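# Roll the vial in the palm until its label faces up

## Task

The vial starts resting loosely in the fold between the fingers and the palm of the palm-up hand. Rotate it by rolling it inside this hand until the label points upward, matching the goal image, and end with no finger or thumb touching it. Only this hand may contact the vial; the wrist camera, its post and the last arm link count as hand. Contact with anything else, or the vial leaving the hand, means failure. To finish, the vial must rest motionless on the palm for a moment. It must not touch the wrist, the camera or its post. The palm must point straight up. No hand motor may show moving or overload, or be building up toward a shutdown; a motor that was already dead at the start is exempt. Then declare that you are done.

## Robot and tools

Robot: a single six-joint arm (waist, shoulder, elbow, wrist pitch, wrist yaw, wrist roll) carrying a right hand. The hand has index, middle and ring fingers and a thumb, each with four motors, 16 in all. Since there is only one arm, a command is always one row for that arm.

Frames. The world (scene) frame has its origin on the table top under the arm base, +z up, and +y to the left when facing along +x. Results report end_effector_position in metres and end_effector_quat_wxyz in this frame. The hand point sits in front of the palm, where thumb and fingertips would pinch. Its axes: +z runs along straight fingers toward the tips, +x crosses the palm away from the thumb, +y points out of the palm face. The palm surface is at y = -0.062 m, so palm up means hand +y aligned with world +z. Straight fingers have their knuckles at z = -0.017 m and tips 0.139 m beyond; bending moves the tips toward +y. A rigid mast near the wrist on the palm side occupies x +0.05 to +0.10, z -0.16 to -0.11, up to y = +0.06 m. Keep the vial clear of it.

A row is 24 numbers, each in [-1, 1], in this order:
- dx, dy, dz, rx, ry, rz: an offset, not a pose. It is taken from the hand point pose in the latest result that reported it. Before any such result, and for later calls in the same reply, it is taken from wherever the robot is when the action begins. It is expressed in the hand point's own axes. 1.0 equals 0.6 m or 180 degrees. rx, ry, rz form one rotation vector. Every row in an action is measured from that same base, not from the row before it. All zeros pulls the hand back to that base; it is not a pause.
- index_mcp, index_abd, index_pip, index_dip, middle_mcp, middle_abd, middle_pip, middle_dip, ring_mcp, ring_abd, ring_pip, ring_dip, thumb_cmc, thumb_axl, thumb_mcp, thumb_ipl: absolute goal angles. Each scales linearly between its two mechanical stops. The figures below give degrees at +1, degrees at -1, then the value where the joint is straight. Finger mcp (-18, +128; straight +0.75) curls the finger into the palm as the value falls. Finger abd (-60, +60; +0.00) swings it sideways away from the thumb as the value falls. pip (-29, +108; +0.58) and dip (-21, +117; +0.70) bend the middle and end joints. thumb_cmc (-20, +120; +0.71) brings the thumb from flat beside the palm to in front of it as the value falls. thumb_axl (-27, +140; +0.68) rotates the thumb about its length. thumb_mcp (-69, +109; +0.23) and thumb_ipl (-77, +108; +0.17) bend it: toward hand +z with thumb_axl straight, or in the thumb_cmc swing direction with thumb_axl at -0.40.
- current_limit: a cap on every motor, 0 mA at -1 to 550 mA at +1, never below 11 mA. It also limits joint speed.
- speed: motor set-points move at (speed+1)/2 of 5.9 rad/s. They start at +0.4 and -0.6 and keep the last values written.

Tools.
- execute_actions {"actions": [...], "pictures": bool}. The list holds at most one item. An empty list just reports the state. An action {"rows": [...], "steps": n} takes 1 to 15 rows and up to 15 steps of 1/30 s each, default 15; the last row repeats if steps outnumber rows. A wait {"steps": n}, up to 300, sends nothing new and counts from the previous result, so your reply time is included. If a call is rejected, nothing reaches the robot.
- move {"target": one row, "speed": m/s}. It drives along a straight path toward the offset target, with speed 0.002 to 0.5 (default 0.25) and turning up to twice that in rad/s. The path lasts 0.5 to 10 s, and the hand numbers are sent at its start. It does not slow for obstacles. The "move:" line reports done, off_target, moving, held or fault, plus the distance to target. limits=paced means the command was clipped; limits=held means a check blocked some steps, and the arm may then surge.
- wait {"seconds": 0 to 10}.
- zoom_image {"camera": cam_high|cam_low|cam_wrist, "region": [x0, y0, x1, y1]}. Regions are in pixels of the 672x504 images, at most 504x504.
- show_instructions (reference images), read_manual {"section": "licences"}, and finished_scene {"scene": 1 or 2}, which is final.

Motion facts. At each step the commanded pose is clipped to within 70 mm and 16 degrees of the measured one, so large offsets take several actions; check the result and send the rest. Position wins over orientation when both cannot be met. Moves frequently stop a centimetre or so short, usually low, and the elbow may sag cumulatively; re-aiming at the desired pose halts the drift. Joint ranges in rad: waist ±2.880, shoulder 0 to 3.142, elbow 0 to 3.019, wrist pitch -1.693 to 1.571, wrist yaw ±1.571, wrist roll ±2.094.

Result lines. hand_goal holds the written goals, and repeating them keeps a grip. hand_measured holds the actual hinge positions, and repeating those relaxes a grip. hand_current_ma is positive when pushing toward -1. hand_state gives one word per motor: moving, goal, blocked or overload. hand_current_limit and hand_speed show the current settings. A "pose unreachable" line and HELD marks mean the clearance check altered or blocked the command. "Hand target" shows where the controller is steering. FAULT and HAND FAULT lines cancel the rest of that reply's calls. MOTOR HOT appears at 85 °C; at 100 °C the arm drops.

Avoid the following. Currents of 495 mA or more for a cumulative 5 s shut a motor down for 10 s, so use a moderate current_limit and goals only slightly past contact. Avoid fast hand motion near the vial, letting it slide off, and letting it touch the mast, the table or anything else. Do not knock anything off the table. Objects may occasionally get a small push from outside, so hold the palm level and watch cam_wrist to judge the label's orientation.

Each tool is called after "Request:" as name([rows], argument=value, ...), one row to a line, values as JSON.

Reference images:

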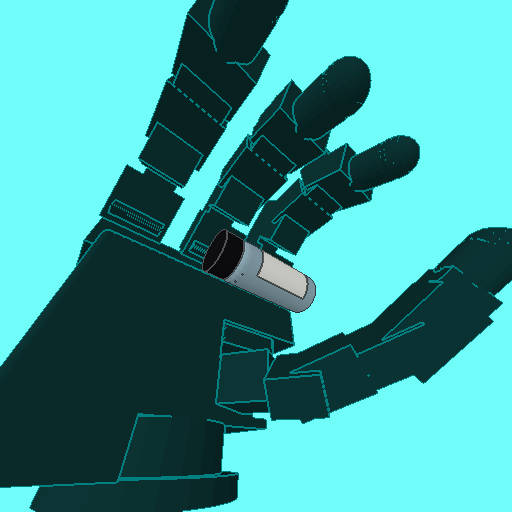

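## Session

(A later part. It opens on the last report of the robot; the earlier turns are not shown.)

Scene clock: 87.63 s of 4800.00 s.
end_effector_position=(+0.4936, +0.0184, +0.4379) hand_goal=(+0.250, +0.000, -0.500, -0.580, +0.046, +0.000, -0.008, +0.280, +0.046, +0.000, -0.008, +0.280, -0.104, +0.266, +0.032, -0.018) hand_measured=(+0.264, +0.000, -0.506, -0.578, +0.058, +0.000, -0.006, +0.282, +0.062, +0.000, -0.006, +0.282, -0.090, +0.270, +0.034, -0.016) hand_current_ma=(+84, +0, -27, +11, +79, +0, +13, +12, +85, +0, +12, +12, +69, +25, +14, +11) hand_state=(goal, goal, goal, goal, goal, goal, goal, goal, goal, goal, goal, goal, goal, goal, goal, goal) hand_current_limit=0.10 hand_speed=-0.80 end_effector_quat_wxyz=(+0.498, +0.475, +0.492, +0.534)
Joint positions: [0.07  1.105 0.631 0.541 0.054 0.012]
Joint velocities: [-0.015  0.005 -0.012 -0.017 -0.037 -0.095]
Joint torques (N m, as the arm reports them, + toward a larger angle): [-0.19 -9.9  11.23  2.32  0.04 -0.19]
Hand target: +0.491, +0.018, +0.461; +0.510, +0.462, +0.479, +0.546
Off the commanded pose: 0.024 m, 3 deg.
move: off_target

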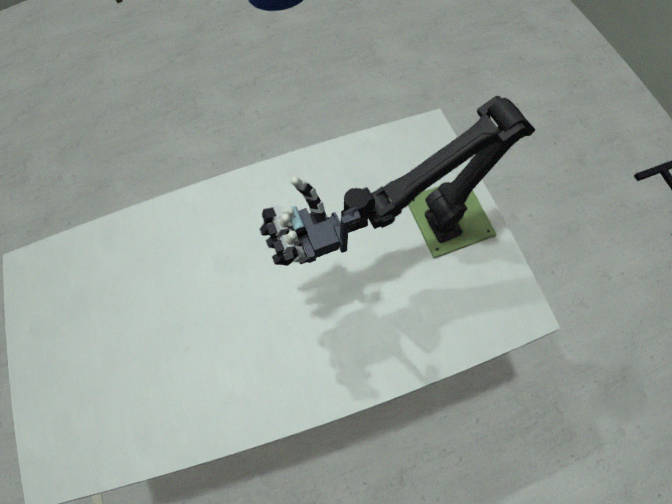

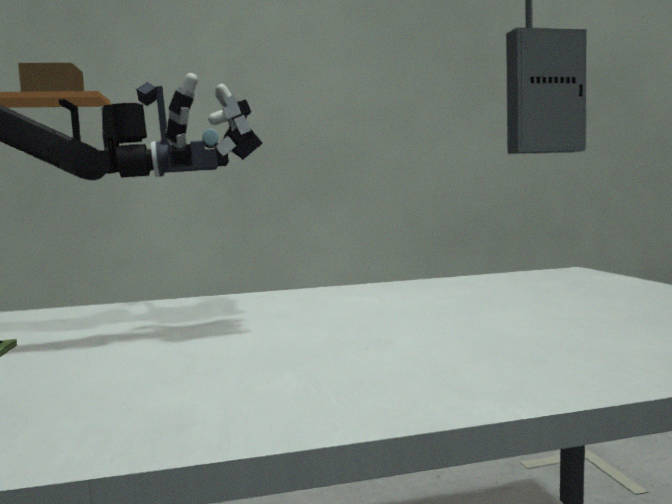

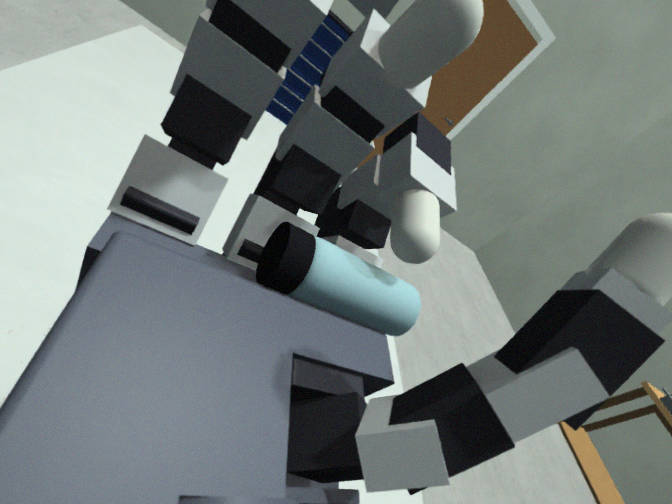

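Request:
move(target=[0,0.04,0,-0.0156,0,0, 0.06,0,-0.47,-0.594, 0.046,0,-0.008,0.28, 0.046,0,-0.008,0.28, -0.104,0.266,0.032,-0.018, 0.1,-0.8], speed=0.1)

Request:
move(target=[0,0.04,0,-0.0156,0,0, 0.06,0,-0.63,-0.594, 0.046,0,-0.008,0.28, 0.046,0,-0.008,0.28, -0.104,0.266,0.032,-0.018, 0.1,-0.8], speed=0.1)

Request:
move(target=[0,0.04,0,-0.0156,0,0, 0.06,0,-0.80,-0.36, 0.046,0,-0.008,0.28, 0.046,0,-0.008,0.28, -0.104,0.266,0.032,-0.018, 0.1,-0.88], speed=0.1)

Request:
zoom_image(camera="cam_low", region=[170, 80, 270, 180])

Scene clock: 110.03 s of 4800.00 s.
end_effector_position=(+0.4936, +0.0184, +0.4379) hand_goal=(+0.060, +0.000, -0.470, -0.594, +0.046, +0.000, -0.008, +0.280, +0.046, +0.000, -0.008, +0.280, -0.104, +0.266, +0.032, -0.018) hand_measured=(+0.070, +0.000, -0.476, -0.592, +0.058, +0.000, -0.006, +0.282, +0.062, +0.000, -0.006, +0.282, -0.090, +0.270, +0.034, -0.016) hand_current_ma=(+65, +0, -28, +11, +79, +0, +13, +12, +85, +0, +12, +12, +69, +25, +14, +11) hand_state=(goal, goal, goal, goal, goal, goal, goal, goal, goal, goal, goal, goal, goal, goal, goal, goal) hand_current_limit=0.10 hand_speed=-0.80 end_effector_quat_wxyz=(+0.498, +0.475, +0.492, +0.534)
Joint positions: [0.07  1.105 0.631 0.541 0.054 0.012]
Joint velocities: [-0.005 -0.005 -0.007 -0.017  0.051 -0.007]
Joint torques (N m, as the arm reports them, + toward a larger angle): [ -0.04 -10.55  11.23   2.15   0.01  -0.18]
Hand target: +0.491, +0.018, +0.461; +0.510, +0.462, +0.479, +0.546
Off the commanded pose: 0.024 m, 3 deg.
After step 90, 18.70 s passed at rest.
move: off_target

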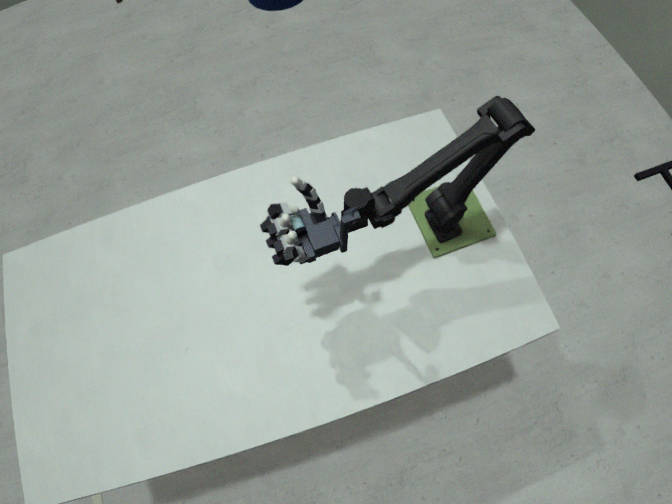

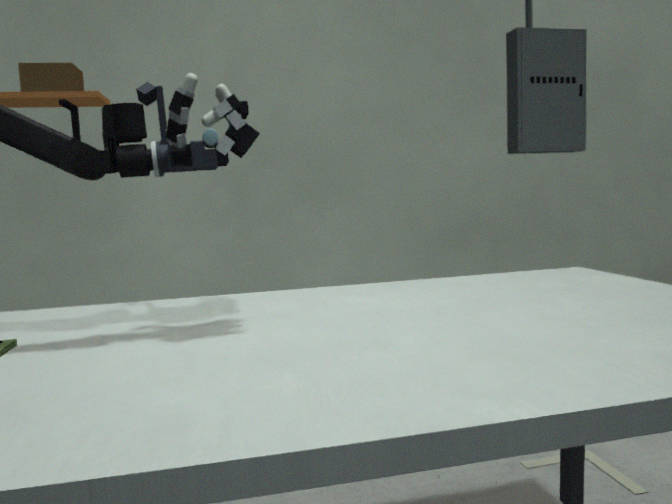

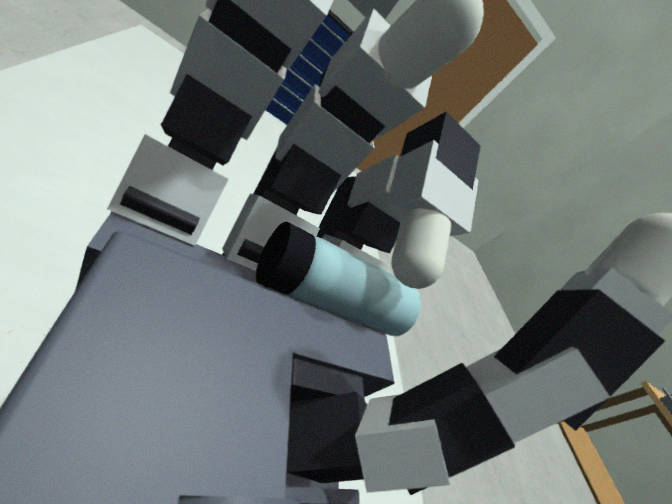

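Scene clock: 110.73 s of 4800.00 s.
end_effector_position=(+0.4936, +0.0184, +0.4379) hand_goal=(+0.060, +0.000, -0.630, -0.594, +0.046, +0.000, -0.008, +0.280, +0.046, +0.000, -0.008, +0.280, -0.104, +0.266, +0.032, -0.018) hand_measured=(+0.072, +0.000, -0.584, -0.586, +0.058, +0.000, -0.006, +0.282, +0.062, +0.000, -0.006, +0.282, -0.090, +0.270, +0.034, -0.016) hand_current_ma=(+74, +0, +240, +38, +79, +0, +13, +12, +85, +0, +12, +12, +69, +25, +14, +11) hand_state=(goal, goal, blocked, goal, goal, goal, goal, goal, goal, goal, goal, goal, goal, goal, goal, goal) hand_current_limit=0.10 hand_speed=-0.80 end_effector_quat_wxyz=(+0.498, +0.475, +0.492, +0.534)
Joint positions: [0.07  1.105 0.631 0.541 0.054 0.012]
Joint velocities: [-0.015 -0.015 -0.007 -0.007  0.037  0.007]
Joint torques (N m, as the arm reports them, + toward a larger angle): [  0.27 -10.28  11.13   2.29   0.02  -0.15]
Hand target: +0.491, +0.018, +0.461; +0.510, +0.462, +0.479, +0.546
Off the commanded pose: 0.024 m, 3 deg.
move: off_target

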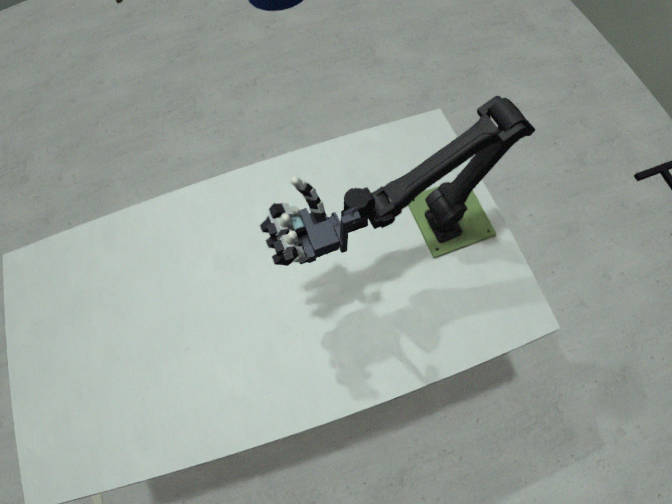

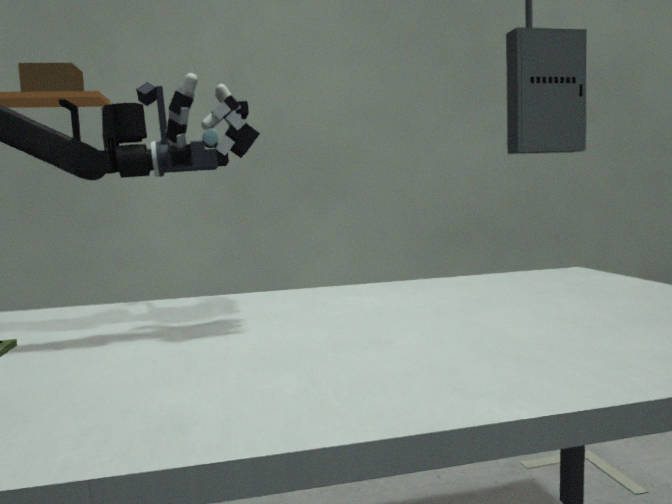

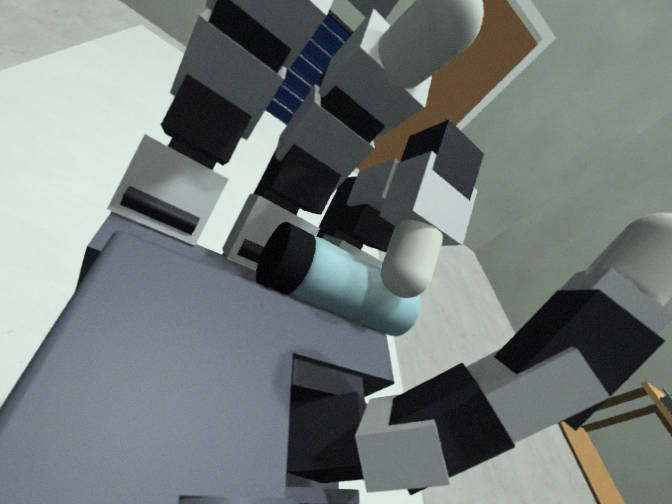

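Scene clock: 111.80 s of 4800.00 s.
end_effector_position=(+0.4936, +0.0184, +0.4379) hand_goal=(+0.060, +0.000, -0.800, -0.360, +0.046, +0.000, -0.008, +0.280, +0.046, +0.000, -0.008, +0.280, -0.104, +0.266, +0.032, -0.018) hand_measured=(+0.076, +0.000, -0.746, -0.350, +0.058, +0.000, -0.006, +0.282, +0.062, +0.000, -0.006, +0.282, -0.090, +0.270, +0.034, -0.016) hand_current_ma=(+99, +0, +283, +49, +79, +0, +13, +12, +85, +0, +12, +12, +69, +25, +14, +11) hand_state=(goal, goal, blocked, goal, goal, goal, goal, goal, goal, goal, goal, goal, goal, goal, goal, goal) hand_current_limit=0.10 hand_speed=-0.88 end_effector_quat_wxyz=(+0.498, +0.475, +0.492, +0.534)
Joint positions: [0.07  1.105 0.631 0.541 0.054 0.012]
Joint velocities: [-0.005  0.005 -0.007  0.012 -0.037 -0.022]
Joint torques (N m, as the arm reports them, + toward a larger angle): [  0.58 -10.16  11.26   2.14  -0.01  -0.2 ]
Hand target: +0.491, +0.018, +0.461; +0.510, +0.462, +0.479, +0.546
Off the commanded pose: 0.024 m, 3 deg.
move: off_target

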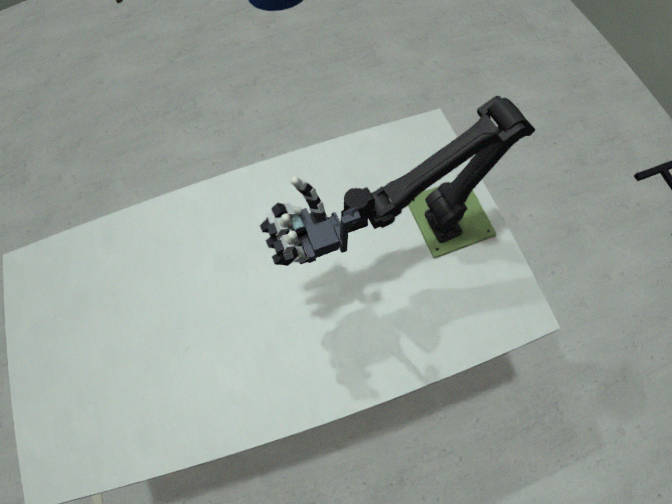

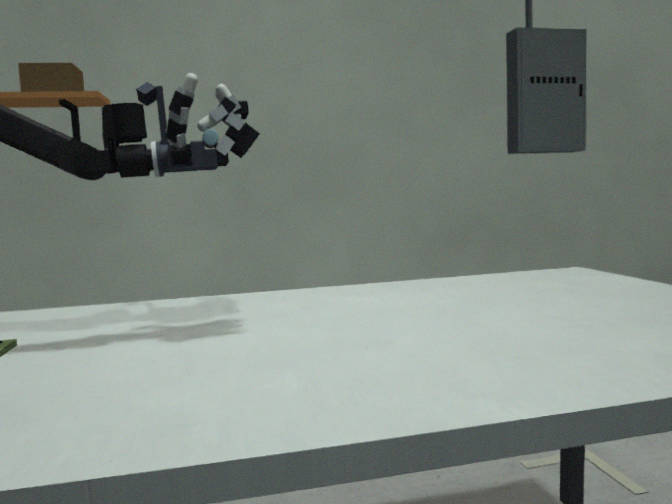

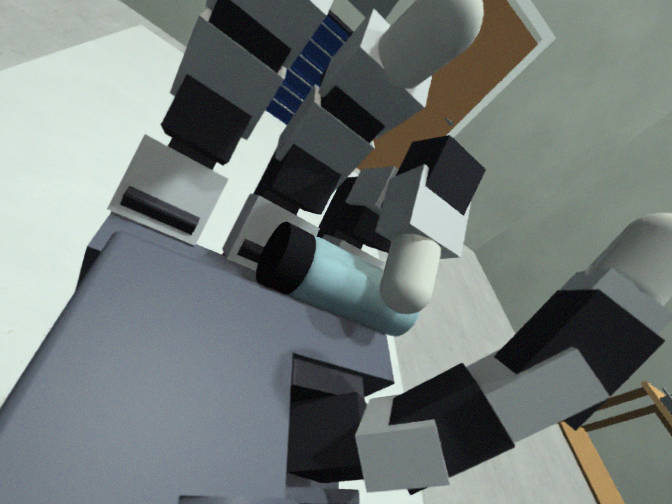

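Region (170, 80, 270, 180) of cam_low's 672x504 image, scaled by 5.040, with more detail than that image has.

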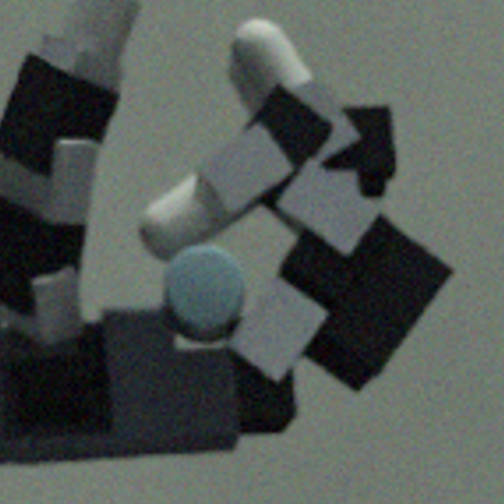

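Request:
move(target=[0,0.04,0,-0.0156,0,0, 0.06,0,-0.99,-0.06, 0.046,0,-0.008,0.28, 0.046,0,-0.008,0.28, -0.104,0.266,0.032,-0.018, 0.1,-0.85], speed=0.1)

Request:
execute_actions([
  {"rows":[[0,0.04,0,-0.0156,0,0, 0.06,0,-0.5,-0.06, 0.046,0,-0.008,0.28, 0.046,0,-0.008,0.28, -0.104,0.266,0.032,-0.018, 0.1,-0.6]],"steps":5},
], pictures=false)

Request:
move(target=[0,0.04,0,-0.0156,0,0, 0.06,0,-0.5,-0.594, 0.046,0,-0.008,0.28, 0.046,0,-0.008,0.28, -0.104,0.266,0.032,-0.018, 0.1,-0.6], speed=0.1)

Request:
execute_actions([
  {"rows":[[0,0.04,0,-0.0156,0,0, 0.06,0,-0.63,-0.594, 0.046,0,-0.008,0.28, 0.046,0,-0.008,0.28, -0.104,0.266,0.032,-0.018, 0.1,-0.8]],"steps":10},
], pictures=false)

Request:
move(target=[0,0.04,0,-0.0156,0,0, 0.06,0,-0.99,-0.06, 0.046,0,-0.008,0.28, 0.046,0,-0.008,0.28, -0.104,0.266,0.032,-0.018, 0.1,-0.85], speed=0.1)

Scene clock: 133.30 s of 4800.00 s.
end_effector_position=(+0.4936, +0.0184, +0.4379) hand_goal=(+0.060, +0.000, -0.990, -0.060, +0.046, +0.000, -0.008, +0.280, +0.046, +0.000, -0.008, +0.280, -0.104, +0.266, +0.032, -0.018) hand_measured=(+0.076, +0.000, -0.946, -0.054, +0.058, +0.000, -0.006, +0.282, +0.062, +0.000, -0.006, +0.282, -0.090, +0.270, +0.034, -0.016) hand_current_ma=(+99, +0, +230, +29, +79, +0, +13, +12, +85, +0, +12, +12, +69, +25, +14, +11) hand_state=(goal, goal, blocked, goal, goal, goal, goal, goal, goal, goal, goal, goal, goal, goal, goal, goal) hand_current_limit=0.10 hand_speed=-0.85 end_effector_quat_wxyz=(+0.498, +0.475, +0.492, +0.534)
Joint positions: [0.07  1.105 0.631 0.541 0.054 0.012]
Joint velocities: [-0.005 -0.015 -0.012 -0.017  0.066 -0.037]
Joint torques (N m, as the arm reports them, + toward a larger angle): [  0.36 -10.03  11.22   2.06   0.06  -0.13]
Hand target: +0.491, +0.018, +0.461; +0.510, +0.462, +0.479, +0.546
Off the commanded pose: 0.024 m, 3 deg.
After step 90, 17.43 s passed at rest.
move: off_target

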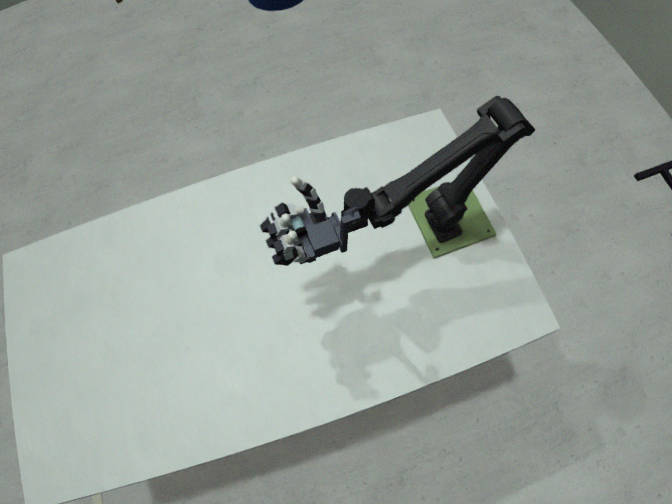

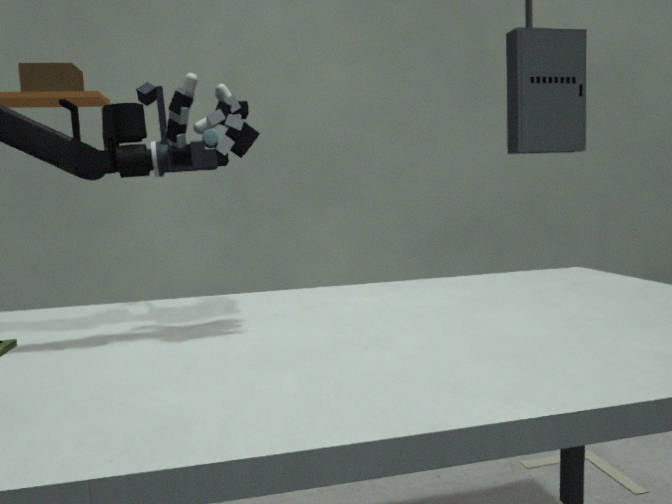

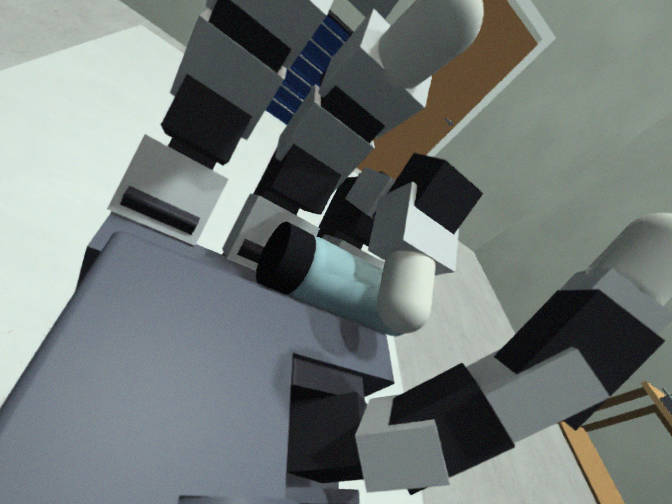

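Scene clock: 133.47 s of 4800.00 s.
end_effector_position=(+0.4936, +0.0184, +0.4379) hand_goal=(+0.060, +0.000, -0.500, -0.060, +0.046, +0.000, -0.008, +0.280, +0.046, +0.000, -0.008, +0.280, -0.104, +0.266, +0.032, -0.018) hand_measured=(+0.070, +0.000, -0.898, -0.058, +0.058, +0.000, -0.006, +0.282, +0.062, +0.000, -0.006, +0.282, -0.090, +0.270, +0.034, -0.016) hand_current_ma=(+53, +0, -86, +11, +79, +0, +13, +12, +85, +0, +12, +12, +69, +25, +14, +11) hand_state=(moving, goal, moving, moving, goal, goal, goal, goal, goal, goal, goal, goal, goal, goal, goal, goal) hand_current_limit=0.10 hand_speed=-0.60 end_effector_quat_wxyz=(+0.498, +0.475, +0.492, +0.534)
Joint positions: [0.07  1.105 0.631 0.541 0.054 0.012]
Joint velocities: [ 0.005 -0.005  0.002 -0.012  0.037 -0.11 ]
Joint torques (N m, as the arm reports them, + toward a larger angle): [ -0.22 -10.27  11.22   2.07   0.07  -0.18]
Hand target: +0.491, +0.018, +0.461; +0.510, +0.462, +0.479, +0.546
Off the commanded pose: 0.024 m, 3 deg.
Steps of this call (steps 1 to 5: all 5 steps of this action). Readings (end_effector_position | what the end effector reports):
1: (+0.4936, +0.0184, +0.4379) | hand_goal=(+0.060, +0.000, -0.500, -0.060, +0.046, +0.000, -0.008, +0.280, +0.046, +0.000, -0.008, +0.280, -0.104, +0.266, +0.032, -0.018) hand_measured=(+0.076, +0.000, -0.946, -0.054, +0.058, +0.000, -0.006, +0.282, +0.062, +0.000, -0.006, +0.282, -0.090, +0.270, +0.034, -0.016) hand_current_ma=(+99, +0, +230, +29, +79, +0, +13, +12, +85, +0, +12, +12, +69, +25, +14, +11) hand_state=(goal, goal, moving, goal, goal, goal, goal, goal, goal, goal, goal, goal, goal, goal, goal, goal) hand_current_limit=0.10 hand_speed=-0.60
2: (+0.4936, +0.0184, +0.4379) | hand_goal=(+0.060, +0.000, -0.500, -0.060, +0.046, +0.000, -0.008, +0.280, +0.046, +0.000, -0.008, +0.280, -0.104, +0.266, +0.032, -0.018) hand_measured=(+0.076, +0.000, -0.944, -0.054, +0.058, +0.000, -0.006, +0.282, +0.062, +0.000, -0.006, +0.282, -0.090, +0.270, +0.034, -0.016) hand_current_ma=(+99, +0, +49, +29, +79, +0, +13, +12, +85, +0, +12, +12, +69, +25, +14, +11) hand_state=(goal, goal, moving, goal, goal, goal, goal, goal, goal, goal, goal, goal, goal, goal, goal, goal) hand_current_limit=0.10 hand_speed=-0.60
4: (+0.4936, +0.0184, +0.4379) | hand_goal=(+0.060, +0.000, -0.500, -0.060, +0.046, +0.000, -0.008, +0.280, +0.046, +0.000, -0.008, +0.280, -0.104, +0.266, +0.032, -0.018) hand_measured=(+0.072, +0.000, -0.922, -0.056, +0.058, +0.000, -0.006, +0.282, +0.062, +0.000, -0.006, +0.282, -0.090, +0.270, +0.034, -0.016) hand_current_ma=(+52, +0, -87, +11, +79, +0, +13, +12, +85, +0, +12, +12, +69, +25, +14, +11) hand_state=(moving, goal, moving, moving, goal, goal, goal, goal, goal, goal, goal, goal, goal, goal, goal, goal) hand_current_limit=0.10 hand_speed=-0.60
5: the state above

Scene clock: 134.93 s of 4800.00 s.
end_effector_position=(+0.4936, +0.0184, +0.4379) hand_goal=(+0.060, +0.000, -0.500, -0.594, +0.046, +0.000, -0.008, +0.280, +0.046, +0.000, -0.008, +0.280, -0.104, +0.266, +0.032, -0.018) hand_measured=(+0.070, +0.000, -0.506, -0.592, +0.058, +0.000, -0.006, +0.282, +0.062, +0.000, -0.006, +0.282, -0.090, +0.270, +0.034, -0.016) hand_current_ma=(+56, +0, -33, +12, +79, +0, +13, +12, +85, +0, +12, +12, +69, +25, +14, +11) hand_state=(goal, goal, goal, goal, goal, goal, goal, goal, goal, goal, goal, goal, goal, goal, goal, goal) hand_current_limit=0.10 hand_speed=-0.60 end_effector_quat_wxyz=(+0.498, +0.475, +0.492, +0.534)
Joint positions: [0.07  1.105 0.631 0.541 0.054 0.012]
Joint velocities: [-0.015  0.005 -0.007 -0.012  0.007 -0.022]
Joint torques (N m, as the arm reports them, + toward a larger angle): [ -0.25 -10.41  11.36   2.22   0.03  -0.19]
Hand target: +0.491, +0.018, +0.461; +0.510, +0.462, +0.479, +0.546
Off the commanded pose: 0.024 m, 3 deg.
move: off_target

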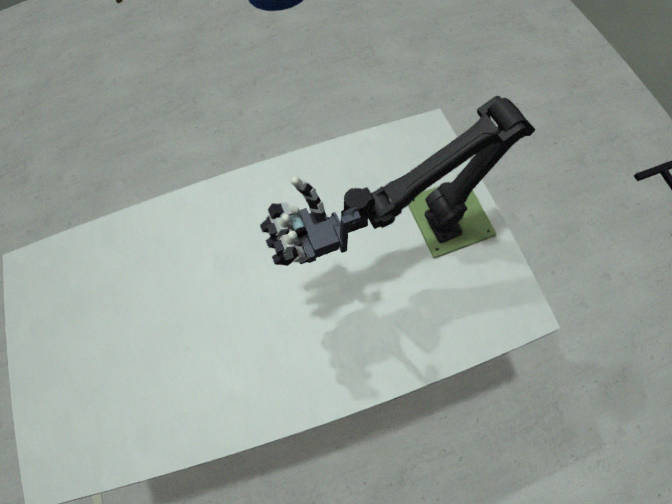

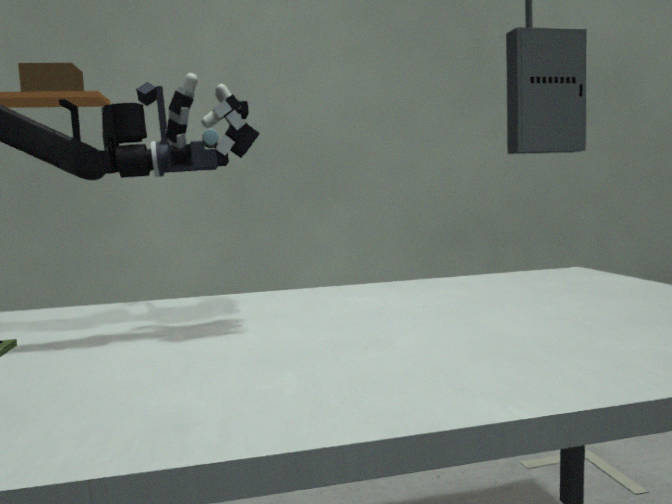

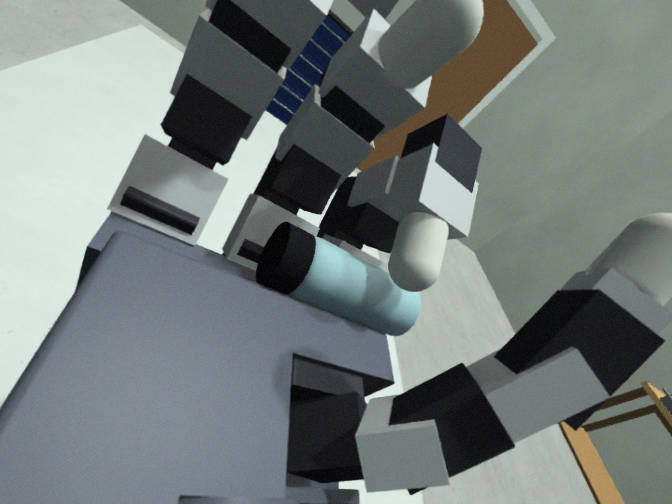

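Scene clock: 135.27 s of 4800.00 s.
end_effector_position=(+0.4936, +0.0184, +0.4379) hand_goal=(+0.060, +0.000, -0.630, -0.594, +0.046, +0.000, -0.008, +0.280, +0.046, +0.000, -0.008, +0.280, -0.104, +0.266, +0.032, -0.018) hand_measured=(+0.070, +0.000, -0.584, -0.586, +0.058, +0.000, -0.006, +0.282, +0.062, +0.000, -0.006, +0.282, -0.090, +0.270, +0.034, -0.016) hand_current_ma=(+74, +0, +251, +45, +79, +0, +13, +12, +85, +0, +12, +12, +69, +25, +14, +11) hand_state=(moving, goal, moving, moving, goal, goal, goal, goal, goal, goal, goal, goal, goal, goal, goal, goal) hand_current_limit=0.10 hand_speed=-0.80 end_effector_quat_wxyz=(+0.498, +0.475, +0.492, +0.534)
Joint positions: [0.07  1.105 0.631 0.541 0.054 0.012]
Joint velocities: [ 0.005 -0.005 -0.002  0.007  0.066 -0.007]
Joint torques (N m, as the arm reports them, + toward a larger angle): [  0.56 -10.17  11.26   2.05   0.04  -0.16]
Hand target: +0.491, +0.018, +0.461; +0.510, +0.462, +0.479, +0.546
Off the commanded pose: 0.024 m, 3 deg.
Steps of this call (steps 1 to 10: all 10 steps of this action). Readings (end_effector_position | what the end effector reports):
1: (+0.4936, +0.0184, +0.4379) | hand_goal=(+0.060, +0.000, -0.630, -0.594, +0.046, +0.000, -0.008, +0.280, +0.046, +0.000, -0.008, +0.280, -0.104, +0.266, +0.032, -0.018) hand_measured=(+0.070, +0.000, -0.506, -0.592, +0.058, +0.000, -0.006, +0.282, +0.062, +0.000, -0.006, +0.282, -0.090, +0.270, +0.034, -0.016) hand_current_ma=(+56, +0, -33, +12, +79, +0, +13, +12, +85, +0, +12, +12, +69, +25, +14, +11) hand_state=(goal, goal, moving, goal, goal, goal, goal, goal, goal, goal, goal, goal, goal, goal, goal, goal) hand_current_limit=0.10 hand_speed=-0.80
2: (+0.4936, +0.0184, +0.4379) | hand_goal=(+0.060, +0.000, -0.630, -0.594, +0.046, +0.000, -0.008, +0.280, +0.046, +0.000, -0.008, +0.280, -0.104, +0.266, +0.032, -0.018) hand_measured=(+0.070, +0.000, -0.508, -0.592, +0.058, +0.000, -0.006, +0.282, +0.062, +0.000, -0.006, +0.282, -0.090, +0.270, +0.034, -0.016) hand_current_ma=(+56, +0, +25, +12, +79, +0, +13, +12, +85, +0, +12, +12, +69, +25, +14, +11) hand_state=(goal, goal, moving, goal, goal, goal, goal, goal, goal, goal, goal, goal, goal, goal, goal, goal) hand_current_limit=0.10 hand_speed=-0.80
4: (+0.4936, +0.0184, +0.4379) | hand_goal=(+0.060, +0.000, -0.630, -0.594, +0.046, +0.000, -0.008, +0.280, +0.046, +0.000, -0.008, +0.280, -0.104, +0.266, +0.032, -0.018) hand_measured=(+0.070, +0.000, -0.532, -0.592, +0.058, +0.000, -0.006, +0.282, +0.062, +0.000, -0.006, +0.282, -0.090, +0.270, +0.034, -0.016) hand_current_ma=(+56, +0, +25, +12, +79, +0, +13, +12, +85, +0, +12, +12, +69, +25, +14, +11) hand_state=(goal, goal, moving, goal, goal, goal, goal, goal, goal, goal, goal, goal, goal, goal, goal, goal) hand_current_limit=0.10 hand_speed=-0.80
8: (+0.4936, +0.0184, +0.4379) | hand_goal=(+0.060, +0.000, -0.630, -0.594, +0.046, +0.000, -0.008, +0.280, +0.046, +0.000, -0.008, +0.280, -0.104, +0.266, +0.032, -0.018) hand_measured=(+0.070, +0.000, -0.580, -0.590, +0.058, +0.000, -0.006, +0.282, +0.062, +0.000, -0.006, +0.282, -0.090, +0.270, +0.034, -0.016) hand_current_ma=(+56, +0, +197, +31, +79, +0, +13, +12, +85, +0, +12, +12, +69, +25, +14, +11) hand_state=(goal, goal, moving, moving, goal, goal, goal, goal, goal, goal, goal, goal, goal, goal, goal, goal) hand_current_limit=0.10 hand_speed=-0.80
10: the state above

Scene clock: 137.20 s of 4800.00 s.
end_effector_position=(+0.4936, +0.0184, +0.4379) hand_goal=(+0.060, +0.000, -0.990, -0.060, +0.046, +0.000, -0.008, +0.280, +0.046, +0.000, -0.008, +0.280, -0.104, +0.266, +0.032, -0.018) hand_measured=(+0.076, +0.000, -0.946, -0.054, +0.058, +0.000, -0.006, +0.282, +0.062, +0.000, -0.006, +0.282, -0.090, +0.270, +0.034, -0.016) hand_current_ma=(+94, +0, +231, +29, +79, +0, +13, +12, +85, +0, +12, +12, +69, +25, +14, +11) hand_state=(goal, goal, blocked, goal, goal, goal, goal, goal, goal, goal, goal, goal, goal, goal, goal, goal) hand_current_limit=0.10 hand_speed=-0.85 end_effector_quat_wxyz=(+0.498, +0.475, +0.492, +0.534)
Joint positions: [0.07  1.105 0.631 0.541 0.054 0.012]
Joint velocities: [-0.005 -0.005 -0.012 -0.002 -0.007  0.051]
Joint torques (N m, as the arm reports them, + toward a larger angle): [  0.52 -10.42  11.18   2.12   0.07  -0.19]
Hand target: +0.491, +0.018, +0.461; +0.510, +0.462, +0.479, +0.546
Off the commanded pose: 0.024 m, 3 deg.
move: off_target

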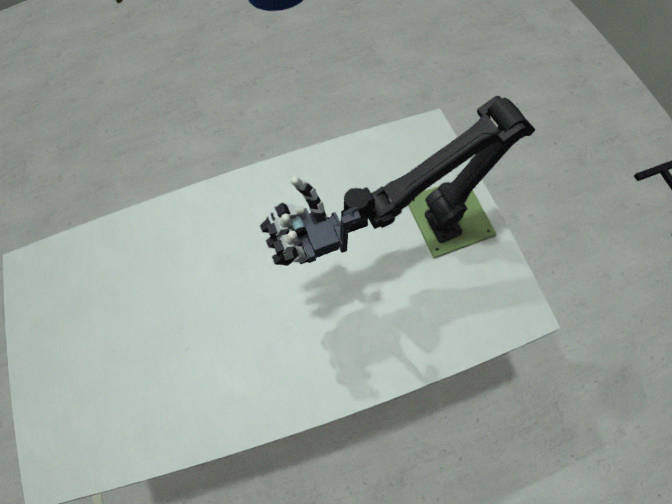

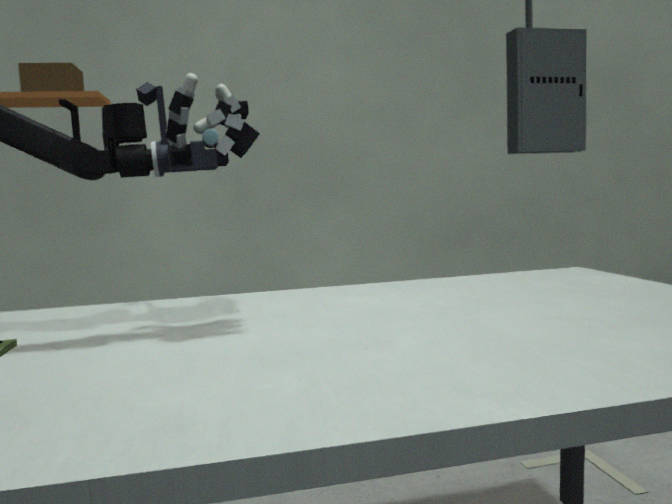

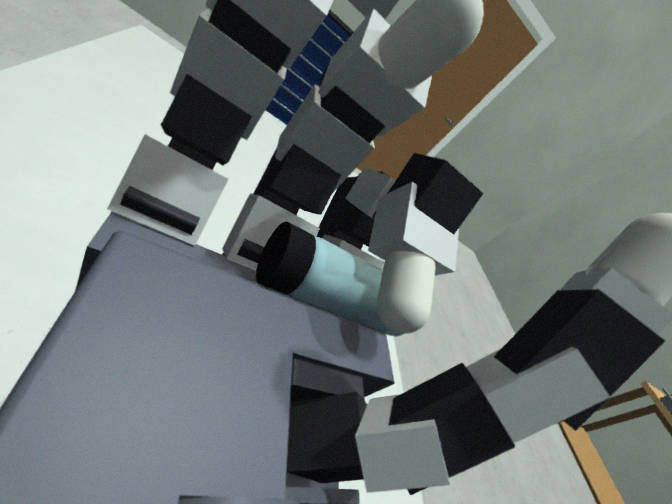

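Request:
move(target=[0,0.04,0,-0.0156,0,0, 0.17,0,-0.2,-0.06, 0.3,0,0.45,0.6, 0.3,0,0.45,0.6, -0.104,0.266,0.032,-0.018, 0.1,-0.6], speed=0.1)

Request:
zoom_image(camera="cam_high", region=[250, 180, 340, 270])

Request:
zoom_image(camera="cam_low", region=[190, 110, 240, 160])

Scene clock: 155.90 s of 4800.00 s.
end_effector_position=(+0.4936, +0.0184, +0.4379) hand_goal=(+0.170, +0.000, -0.200, -0.060, +0.300, +0.000, +0.450, +0.600, +0.300, +0.000, +0.450, +0.600, -0.104, +0.266, +0.032, -0.018) hand_measured=(+0.174, +0.000, -0.204, -0.058, +0.306, +0.000, +0.450, +0.598, +0.310, +0.000, +0.450, +0.598, -0.090, +0.270, +0.034, -0.016) hand_current_ma=(+22, +0, -20, +11, +44, +0, -1, -12, +49, +0, -1, -12, +69, +25, +14, +11) hand_state=(goal, goal, goal, goal, goal, goal, goal, goal, goal, goal, goal, goal, goal, goal, goal, goal) hand_current_limit=0.10 hand_speed=-0.60 end_effector_quat_wxyz=(+0.498, +0.475, +0.492, +0.534)
Joint positions: [0.07  1.105 0.631 0.541 0.054 0.012]
Joint velocities: [-0.005 -0.005  0.002  0.002 -0.095 -0.095]
Joint torques (N m, as the arm reports them, + toward a larger angle): [  0.12 -10.98  11.37   2.22   0.03  -0.18]
Hand target: +0.491, +0.018, +0.461; +0.510, +0.462, +0.479, +0.546
Off the commanded pose: 0.024 m, 3 deg.
After step 90, 14.60 s passed at rest.
move: off_target

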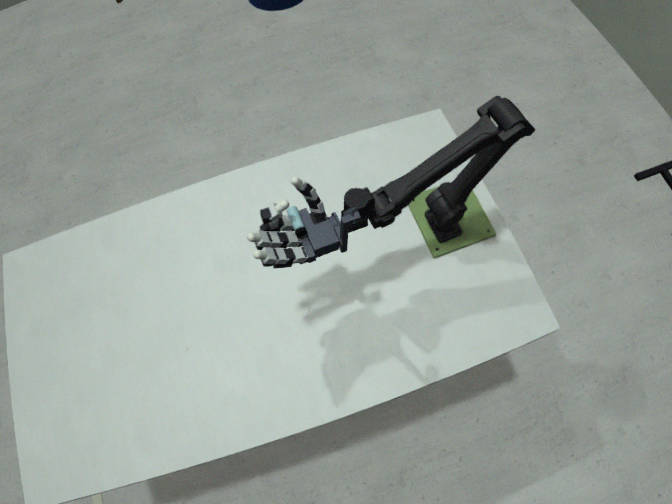

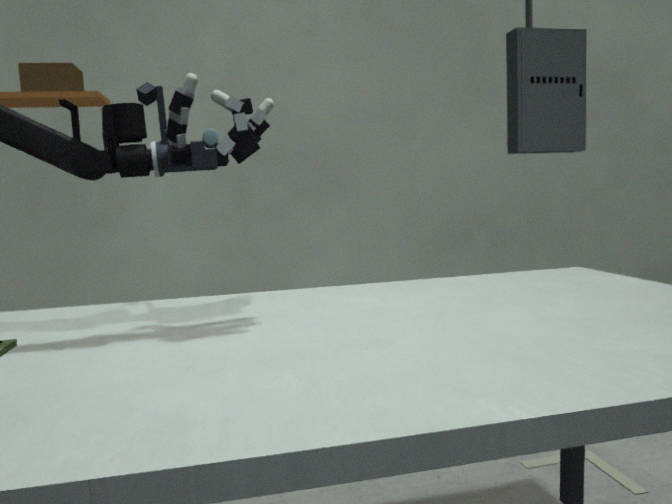

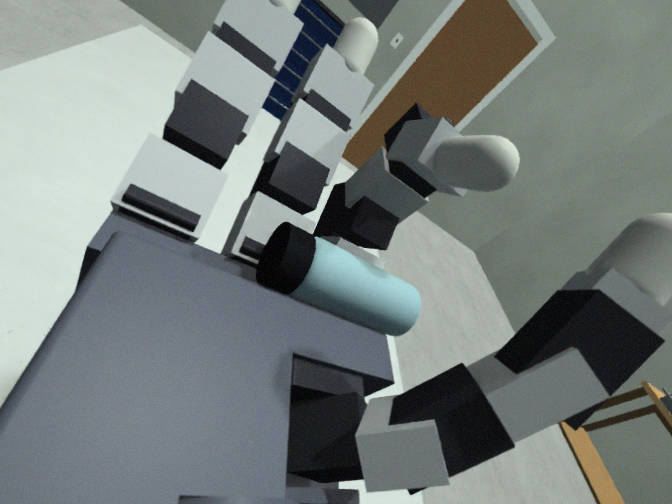

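Region (250, 180, 340, 270) of cam_high's 672x504 image, scaled by 5.600, with more detail than that image has.

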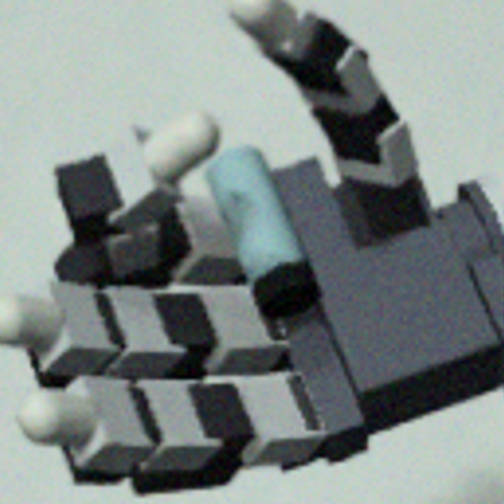

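Region (190, 110, 240, 160) of cam_low's 672x504 image, scaled by 10.080, with more detail than that image has.

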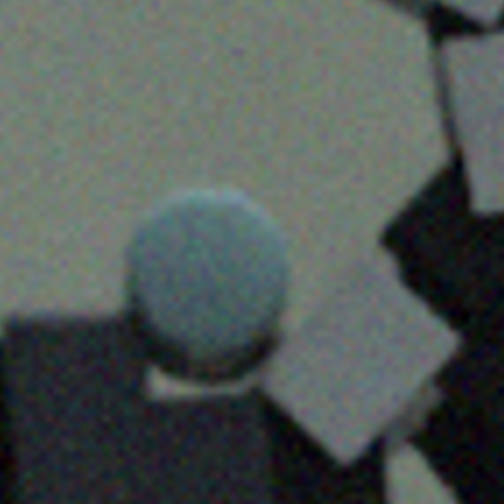

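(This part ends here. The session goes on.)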